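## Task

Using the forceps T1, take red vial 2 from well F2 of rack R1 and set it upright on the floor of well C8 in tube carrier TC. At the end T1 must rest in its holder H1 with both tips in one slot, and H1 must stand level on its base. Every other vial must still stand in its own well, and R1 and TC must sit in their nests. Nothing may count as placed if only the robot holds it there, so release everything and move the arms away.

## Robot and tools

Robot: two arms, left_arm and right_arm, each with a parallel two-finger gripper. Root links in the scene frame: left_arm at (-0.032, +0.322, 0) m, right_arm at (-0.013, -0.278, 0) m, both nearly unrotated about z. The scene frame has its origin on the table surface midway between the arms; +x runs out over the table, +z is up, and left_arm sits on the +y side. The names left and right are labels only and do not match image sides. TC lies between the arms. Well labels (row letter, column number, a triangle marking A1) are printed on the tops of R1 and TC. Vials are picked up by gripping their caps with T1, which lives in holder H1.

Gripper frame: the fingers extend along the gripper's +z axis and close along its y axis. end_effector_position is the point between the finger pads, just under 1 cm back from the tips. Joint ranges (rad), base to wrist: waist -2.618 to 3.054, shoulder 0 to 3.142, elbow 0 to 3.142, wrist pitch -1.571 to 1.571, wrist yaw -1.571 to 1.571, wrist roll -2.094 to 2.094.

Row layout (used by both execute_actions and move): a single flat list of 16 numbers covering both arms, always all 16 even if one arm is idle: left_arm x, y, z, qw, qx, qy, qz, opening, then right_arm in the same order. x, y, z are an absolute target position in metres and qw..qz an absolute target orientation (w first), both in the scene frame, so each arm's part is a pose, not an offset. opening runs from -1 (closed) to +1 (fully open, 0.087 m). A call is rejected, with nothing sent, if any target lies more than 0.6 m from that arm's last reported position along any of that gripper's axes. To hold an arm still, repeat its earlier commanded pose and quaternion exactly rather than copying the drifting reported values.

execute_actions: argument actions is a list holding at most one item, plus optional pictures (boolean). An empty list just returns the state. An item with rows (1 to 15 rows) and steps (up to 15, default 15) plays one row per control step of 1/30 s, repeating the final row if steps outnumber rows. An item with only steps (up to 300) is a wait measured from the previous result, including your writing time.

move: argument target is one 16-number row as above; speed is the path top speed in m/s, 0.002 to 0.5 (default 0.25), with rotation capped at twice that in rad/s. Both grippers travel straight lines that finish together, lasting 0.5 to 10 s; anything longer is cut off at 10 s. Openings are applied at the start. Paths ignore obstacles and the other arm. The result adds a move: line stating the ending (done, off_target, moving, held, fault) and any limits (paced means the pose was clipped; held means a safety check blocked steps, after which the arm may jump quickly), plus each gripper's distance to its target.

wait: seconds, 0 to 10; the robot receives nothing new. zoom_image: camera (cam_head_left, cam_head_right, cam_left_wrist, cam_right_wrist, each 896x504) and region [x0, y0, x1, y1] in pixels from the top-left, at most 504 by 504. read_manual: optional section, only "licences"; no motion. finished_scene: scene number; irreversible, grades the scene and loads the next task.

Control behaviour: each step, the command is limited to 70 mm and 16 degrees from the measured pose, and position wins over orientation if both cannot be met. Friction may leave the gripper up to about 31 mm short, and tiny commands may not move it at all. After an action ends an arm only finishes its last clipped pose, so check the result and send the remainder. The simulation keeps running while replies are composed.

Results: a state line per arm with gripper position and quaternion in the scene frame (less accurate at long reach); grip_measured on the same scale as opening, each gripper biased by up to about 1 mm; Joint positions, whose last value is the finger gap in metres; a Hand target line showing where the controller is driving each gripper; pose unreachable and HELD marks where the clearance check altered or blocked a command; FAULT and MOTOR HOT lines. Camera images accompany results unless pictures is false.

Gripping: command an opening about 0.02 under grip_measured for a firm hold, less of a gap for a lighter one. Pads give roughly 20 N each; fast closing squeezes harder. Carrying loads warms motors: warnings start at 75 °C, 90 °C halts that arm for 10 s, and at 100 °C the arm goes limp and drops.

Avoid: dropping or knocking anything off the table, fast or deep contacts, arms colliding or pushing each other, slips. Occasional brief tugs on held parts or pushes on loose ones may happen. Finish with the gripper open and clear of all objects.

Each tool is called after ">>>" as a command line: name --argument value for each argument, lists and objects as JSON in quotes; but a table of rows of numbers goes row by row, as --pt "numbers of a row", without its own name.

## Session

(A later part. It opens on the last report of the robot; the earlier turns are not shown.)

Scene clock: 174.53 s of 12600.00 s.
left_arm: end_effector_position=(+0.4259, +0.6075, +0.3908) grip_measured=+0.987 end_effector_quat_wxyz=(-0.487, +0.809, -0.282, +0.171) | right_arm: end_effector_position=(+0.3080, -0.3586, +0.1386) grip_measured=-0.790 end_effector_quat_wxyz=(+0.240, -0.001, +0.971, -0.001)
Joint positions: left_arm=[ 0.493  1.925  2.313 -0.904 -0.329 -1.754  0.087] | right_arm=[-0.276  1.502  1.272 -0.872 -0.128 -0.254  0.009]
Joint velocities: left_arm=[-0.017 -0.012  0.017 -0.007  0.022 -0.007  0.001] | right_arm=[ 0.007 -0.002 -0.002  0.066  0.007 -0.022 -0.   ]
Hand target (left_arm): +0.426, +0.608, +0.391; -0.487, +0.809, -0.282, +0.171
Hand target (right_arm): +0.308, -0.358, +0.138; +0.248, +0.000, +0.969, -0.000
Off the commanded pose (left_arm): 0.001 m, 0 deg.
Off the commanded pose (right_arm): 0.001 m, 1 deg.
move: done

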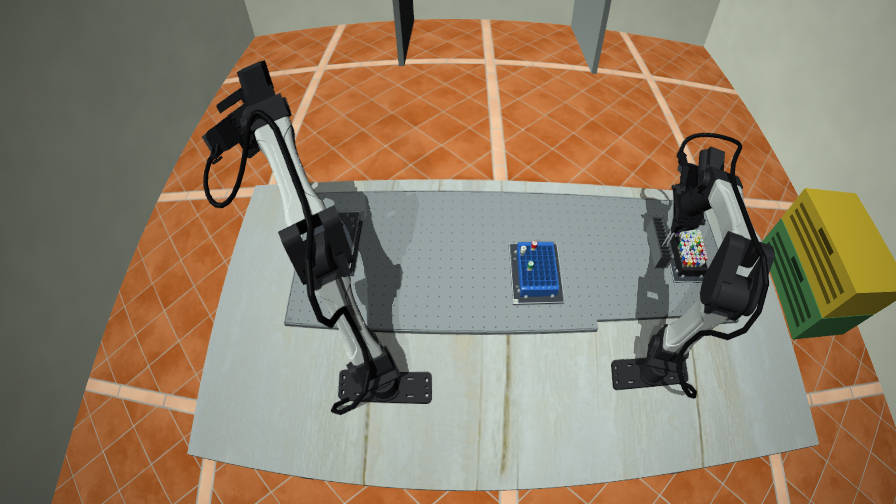

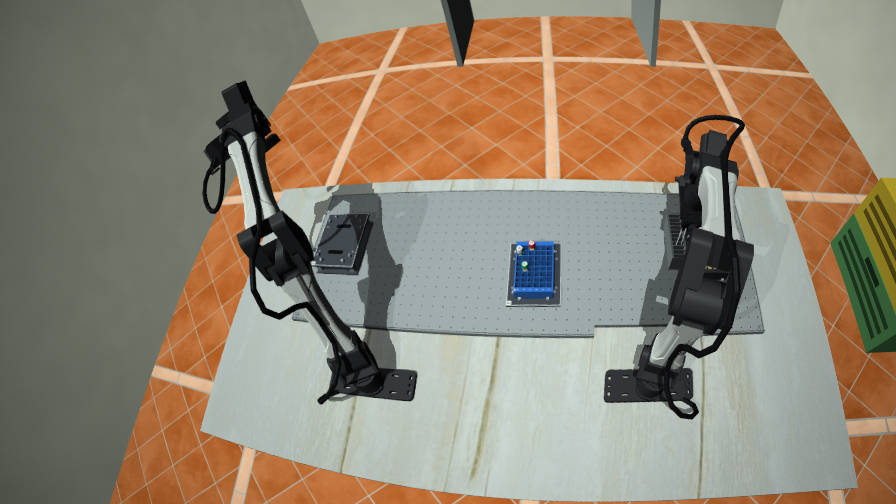

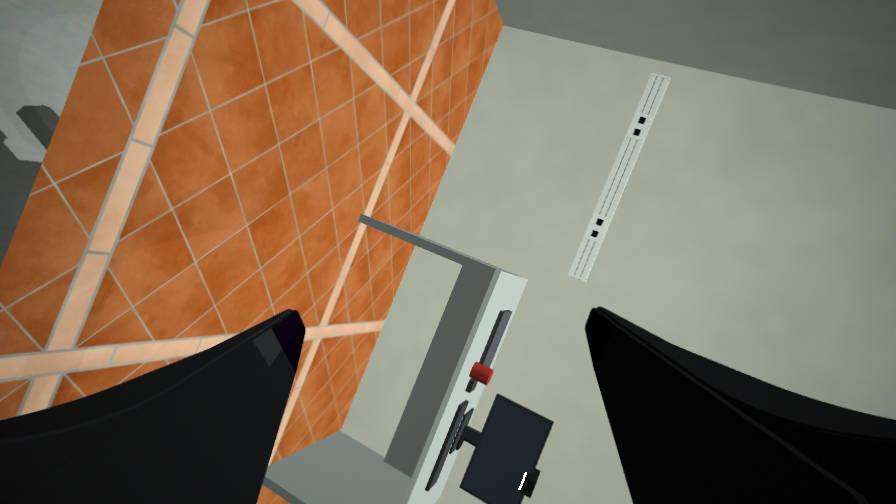

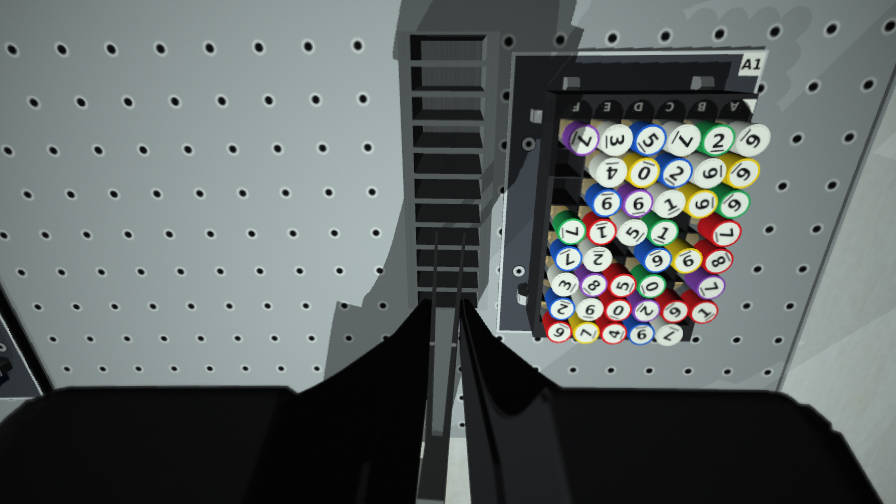

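>>> move --target '[0.426,0.608,0.391,-0.487,0.809,-0.282,0.171,1,0.308,-0.358,0.122,0.248,0,0.968,0,-0.79]' --speed 0.01

>>> zoom_image --camera "cam_right_wrist" --region '[350,140,550,320]'

Scene clock: 177.20 s of 12600.00 s.
left_arm: end_effector_position=(+0.4259, +0.6075, +0.3908) grip_measured=+0.987 end_effector_quat_wxyz=(-0.487, +0.809, -0.282, +0.171) | right_arm: end_effector_position=(+0.3080, -0.3586, +0.1232) grip_measured=-0.790 end_effector_quat_wxyz=(+0.241, -0.001, +0.971, -0.002)
Joint positions: left_arm=[ 0.493  1.925  2.313 -0.904 -0.329 -1.754  0.087] | right_arm=[-0.276  1.502  1.21  -0.809 -0.128 -0.254  0.009]
Joint velocities: left_arm=[-0.007  0.007 -0.002  0.037  0.037  0.022  0.   ] | right_arm=[-0.002  0.017 -0.007  0.022 -0.007 -0.037 -0.001]
Hand target (left_arm): +0.426, +0.608, +0.391; -0.487, +0.809, -0.282, +0.171
Hand target (right_arm): +0.308, -0.358, +0.122; +0.248, +0.000, +0.969, -0.000
Off the commanded pose (left_arm): 0.001 m, 0 deg.
Off the commanded pose (right_arm): 0.001 m, 1 deg.
move: done

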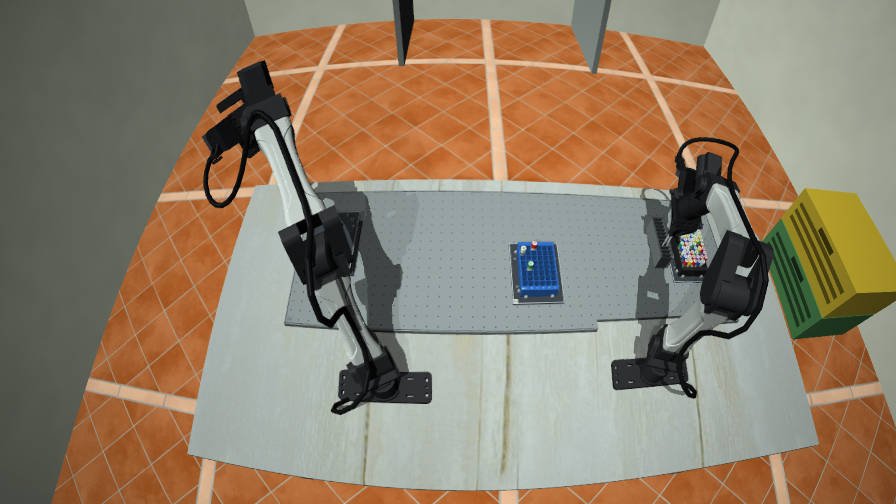

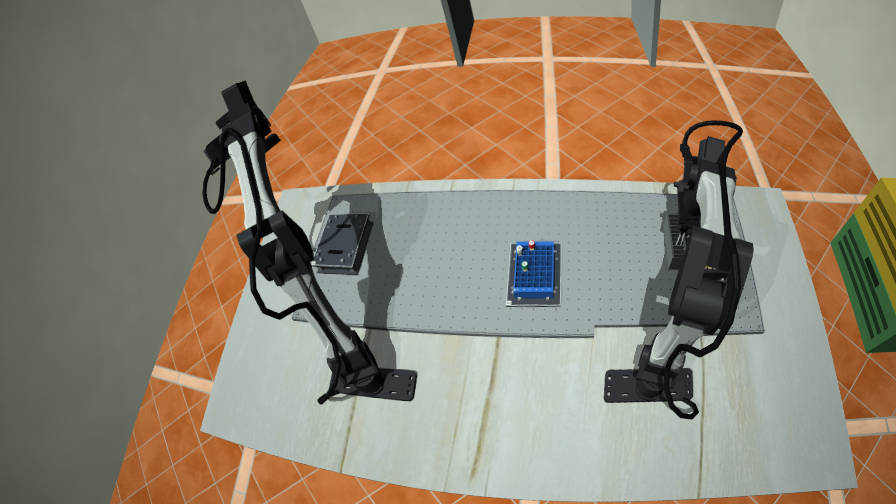

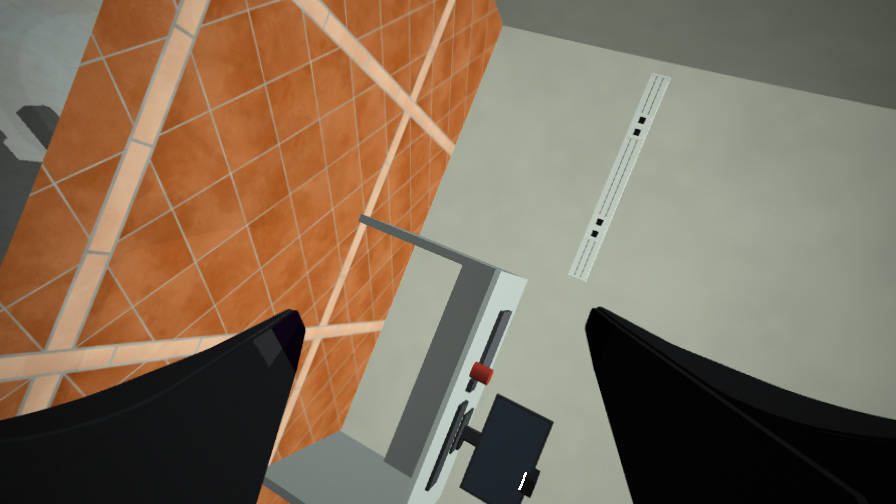

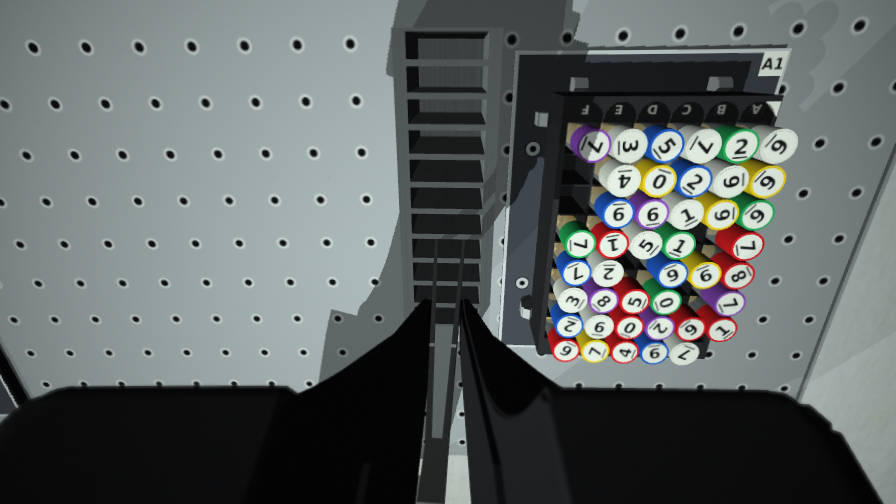

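Region (350, 140, 550, 320) of cam_right_wrist's 896x504 image, scaled by 2.520, with more detail than that image has; it fills the top 454 rows of this view, and the rest is white.

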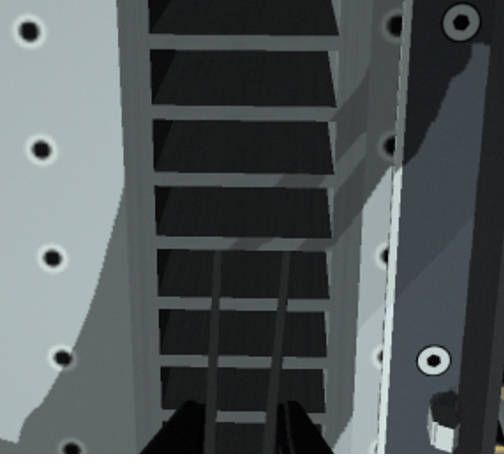

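In the slot.

>>> move --target '[0.426,0.608,0.391,-0.487,0.809,-0.282,0.171,1,0.310,-0.358,0.101,0.25,0,0.968,0,-0.79]' --speed 0.015

>>> execute_actions --actions '[{"rows":[[0.426,0.608,0.391,-0.487,0.809,-0.282,0.171,1,0.310,-0.358,0.101,0.25,0,0.968,0,-0.76],[0.426,0.608,0.391,-0.487,0.809,-0.282,0.171,1,0.310,-0.358,0.101,0.25,0,0.968,0,-0.73],[0.426,0.608,0.391,-0.487,0.809,-0.282,0.171,1,0.310,-0.358,0.101,0.25,0,0.968,0,-0.71],[0.426,0.608,0.391,-0.487,0.809,-0.282,0.171,1,0.310,-0.358,0.101,0.25,0,0.968,0,-0.69],[0.426,0.608,0.391,-0.487,0.809,-0.282,0.171,1,0.310,-0.358,0.101,0.25,0,0.968,0,-0.65],[0.426,0.608,0.391,-0.487,0.809,-0.282,0.171,1,0.310,-0.358,0.101,0.25,0,0.968,0,-0.4]]}]' --pictures false

>>> move --target '[0.426,0.608,0.391,-0.487,0.809,-0.282,0.171,1,0.300,-0.358,0.24,0.25,0,0.968,0,-0.4]' --speed 0.08

Scene clock: 180.80 s of 12600.00 s.
left_arm: end_effector_position=(+0.4259, +0.6075, +0.3908) grip_measured=+0.987 end_effector_quat_wxyz=(-0.487, +0.809, -0.282, +0.171) | right_arm: end_effector_position=(+0.3097, -0.3591, +0.1057) grip_measured=-0.790 end_effector_quat_wxyz=(+0.247, -0.001, +0.969, -0.004)
Joint positions: left_arm=[ 0.493  1.925  2.313 -0.904 -0.329 -1.754  0.087] | right_arm=[-0.276  1.502  1.136 -0.721 -0.128 -0.254  0.009]
Joint velocities: left_arm=[-0.007  0.002 -0.007  0.007  0.022 -0.051  0.   ] | right_arm=[ 0.002  0.002 -0.007  0.037 -0.007  0.037  0.   ]
Hand target (left_arm): +0.426, +0.608, +0.391; -0.487, +0.809, -0.282, +0.171
Hand target (right_arm): +0.310, -0.358, +0.101; +0.250, +0.000, +0.968, -0.000
Off the commanded pose (left_arm): 0.001 m, 0 deg.
Off the commanded pose (right_arm): 0.005 m, 1 deg.
move: done

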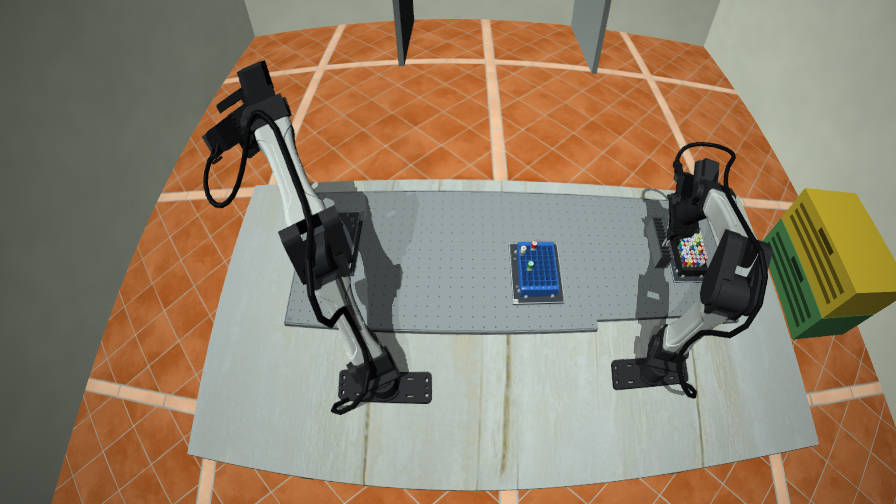

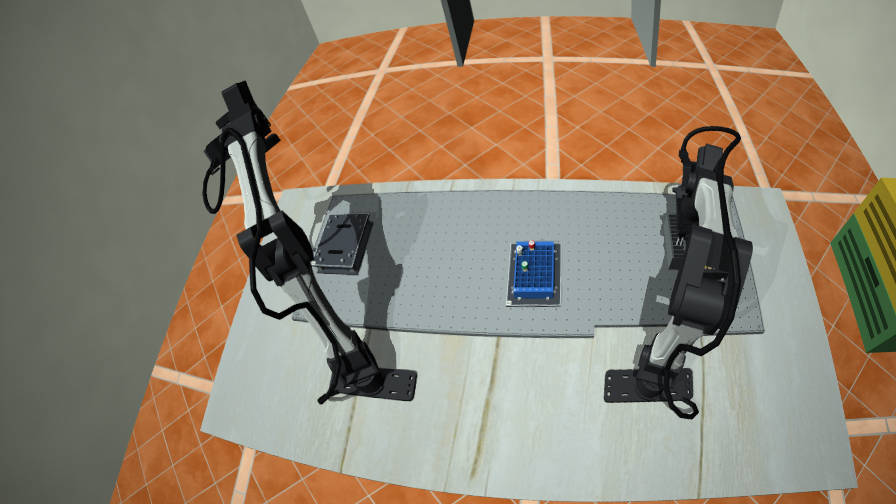

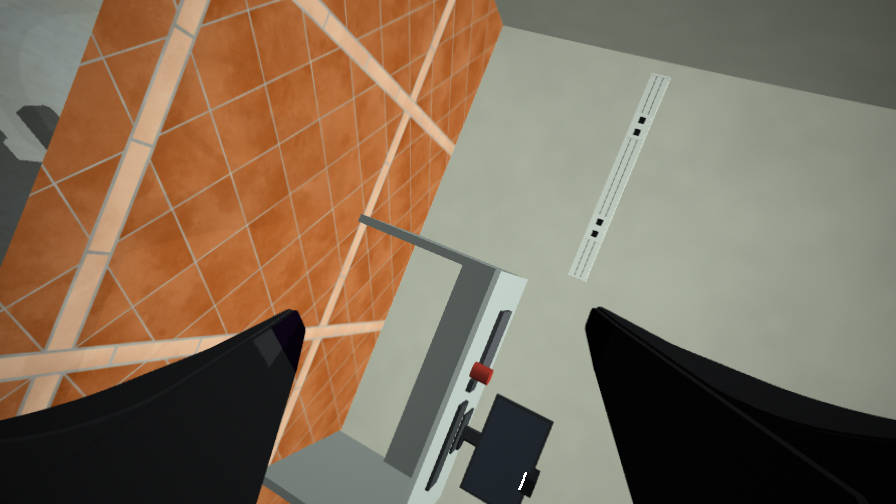

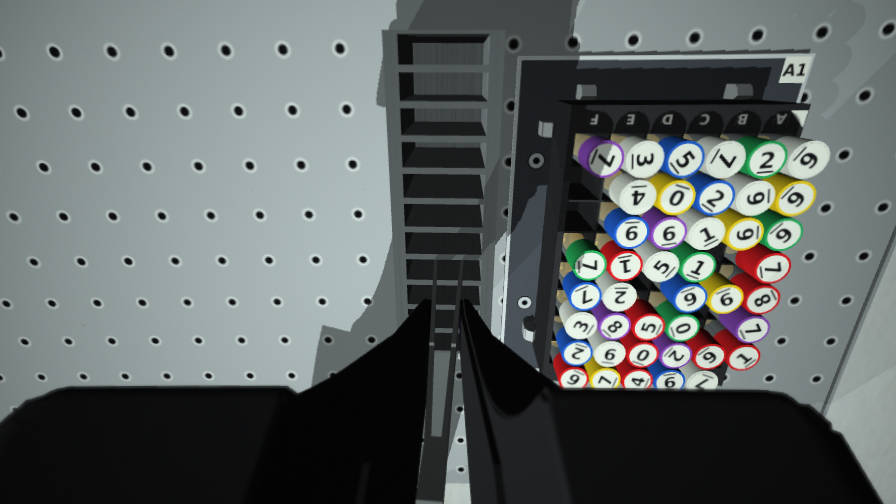

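Scene clock: 181.30 s of 12600.00 s.
left_arm: end_effector_position=(+0.4259, +0.6075, +0.3908) grip_measured=+0.987 end_effector_quat_wxyz=(-0.487, +0.809, -0.282, +0.171) | right_arm: end_effector_position=(+0.3108, -0.3594, +0.1061) grip_measured=-0.400 end_effector_quat_wxyz=(+0.249, -0.002, +0.968, -0.004)
Joint positions: left_arm=[ 0.493  1.925  2.313 -0.904 -0.329 -1.754  0.087] | right_arm=[-0.276  1.502  1.136 -0.716 -0.128 -0.254  0.026]
Joint velocities: left_arm=[-0.007 -0.017 -0.017 -0.007 -0.022  0.007 -0.   ] | right_arm=[ 0.007 -0.007  0.012  0.022 -0.022  0.007  0.   ]
Hand target (left_arm): +0.426, +0.608, +0.391; -0.487, +0.809, -0.282, +0.171
Hand target (right_arm): +0.310, -0.358, +0.101; +0.250, +0.000, +0.968, -0.000
Off the commanded pose (left_arm): 0.001 m, 0 deg.
Off the commanded pose (right_arm): 0.005 m, 1 deg.
Steps of this call (steps 1 to 15: all 15 steps of this action). Readings (end_effector_position):
1: left_arm (+0.4259, +0.6075, +0.3908) | right_arm (+0.3099, -0.3591, +0.1058)
2: left_arm (+0.4259, +0.6075, +0.3908) | right_arm (+0.3100, -0.3592, +0.1058)
4: left_arm (+0.4259, +0.6075, +0.3908) | right_arm (+0.3102, -0.3592, +0.1059)
8: left_arm (+0.4259, +0.6075, +0.3908) | right_arm (+0.3106, -0.3593, +0.1060)
15: the state above

Scene clock: 183.80 s of 12600.00 s.
left_arm: end_effector_position=(+0.4259, +0.6075, +0.3908) grip_measured=+0.987 end_effector_quat_wxyz=(-0.487, +0.809, -0.282, +0.171) | right_arm: end_effector_position=(+0.2972, -0.3552, +0.2375) grip_measured=-0.400 end_effector_quat_wxyz=(+0.251, -0.002, +0.968, -0.004)
Joint positions: left_arm=[ 0.493  1.925  2.313 -0.904 -0.329 -1.754  0.087] | right_arm=[-0.276  1.514  1.678 -1.242 -0.129 -0.254  0.026]
Joint velocities: left_arm=[-0.007 -0.002 -0.022 -0.007 -0.095  0.007 -0.   ] | right_arm=[-0.007  0.012 -0.002  0.022 -0.037  0.007  0.001]
Hand target (left_arm): +0.426, +0.608, +0.391; -0.487, +0.809, -0.282, +0.171
Hand target (right_arm): +0.298, -0.358, +0.240; +0.251, +0.000, +0.968, -0.000
Off the commanded pose (left_arm): 0.001 m, 0 deg.
Off the commanded pose (right_arm): 0.005 m, 1 deg.
move: done

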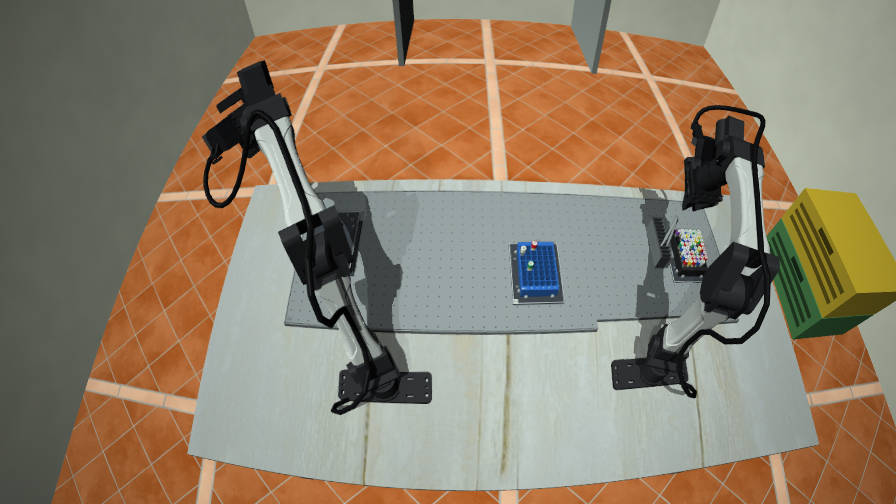

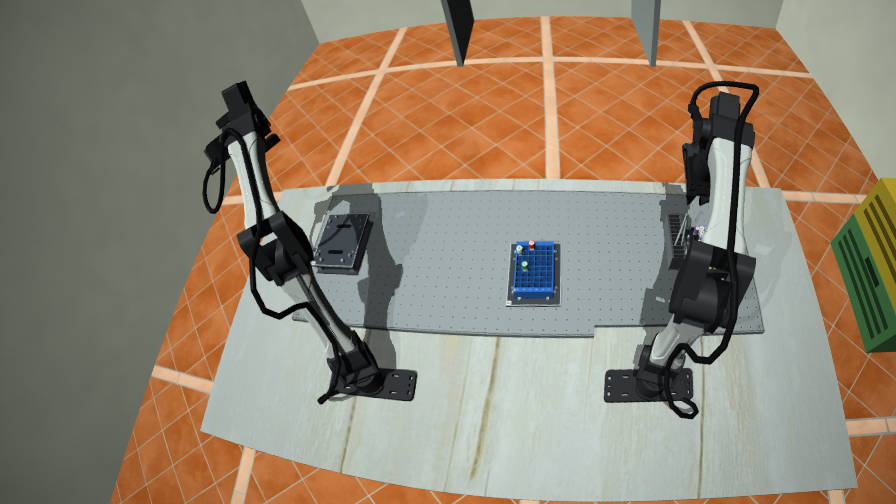

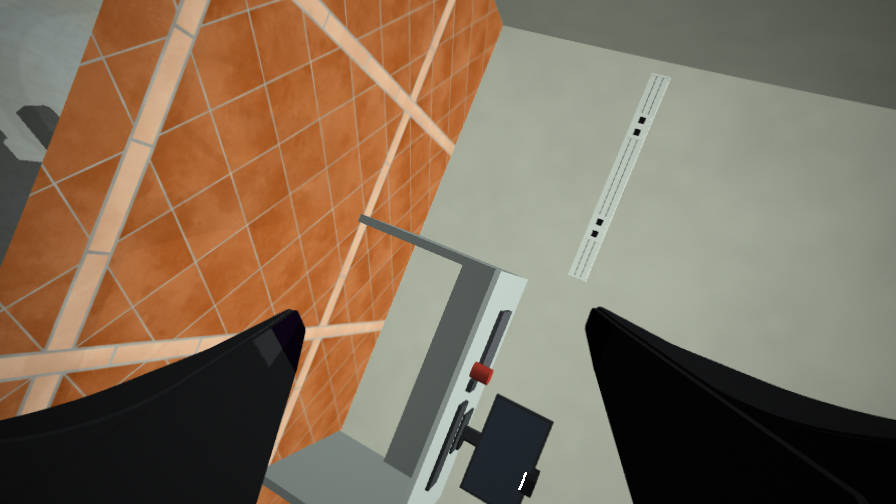

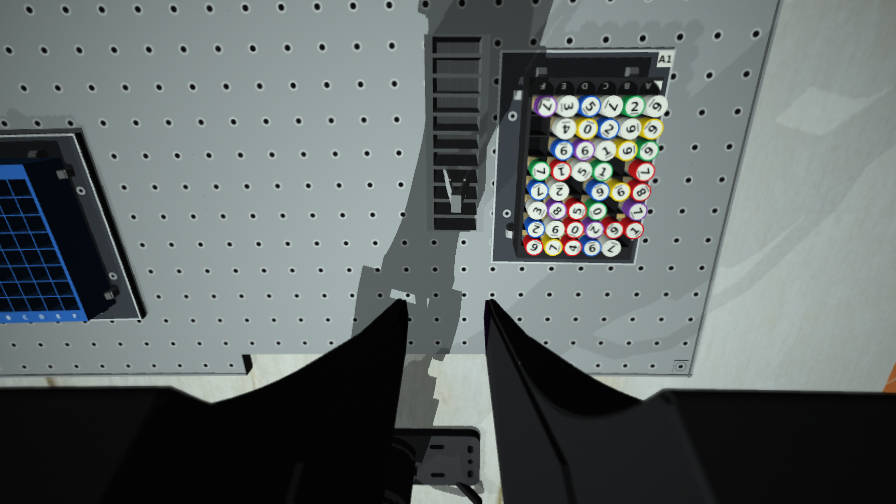

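>>> finished_scene --scene 1

The scene is finished: the task was done.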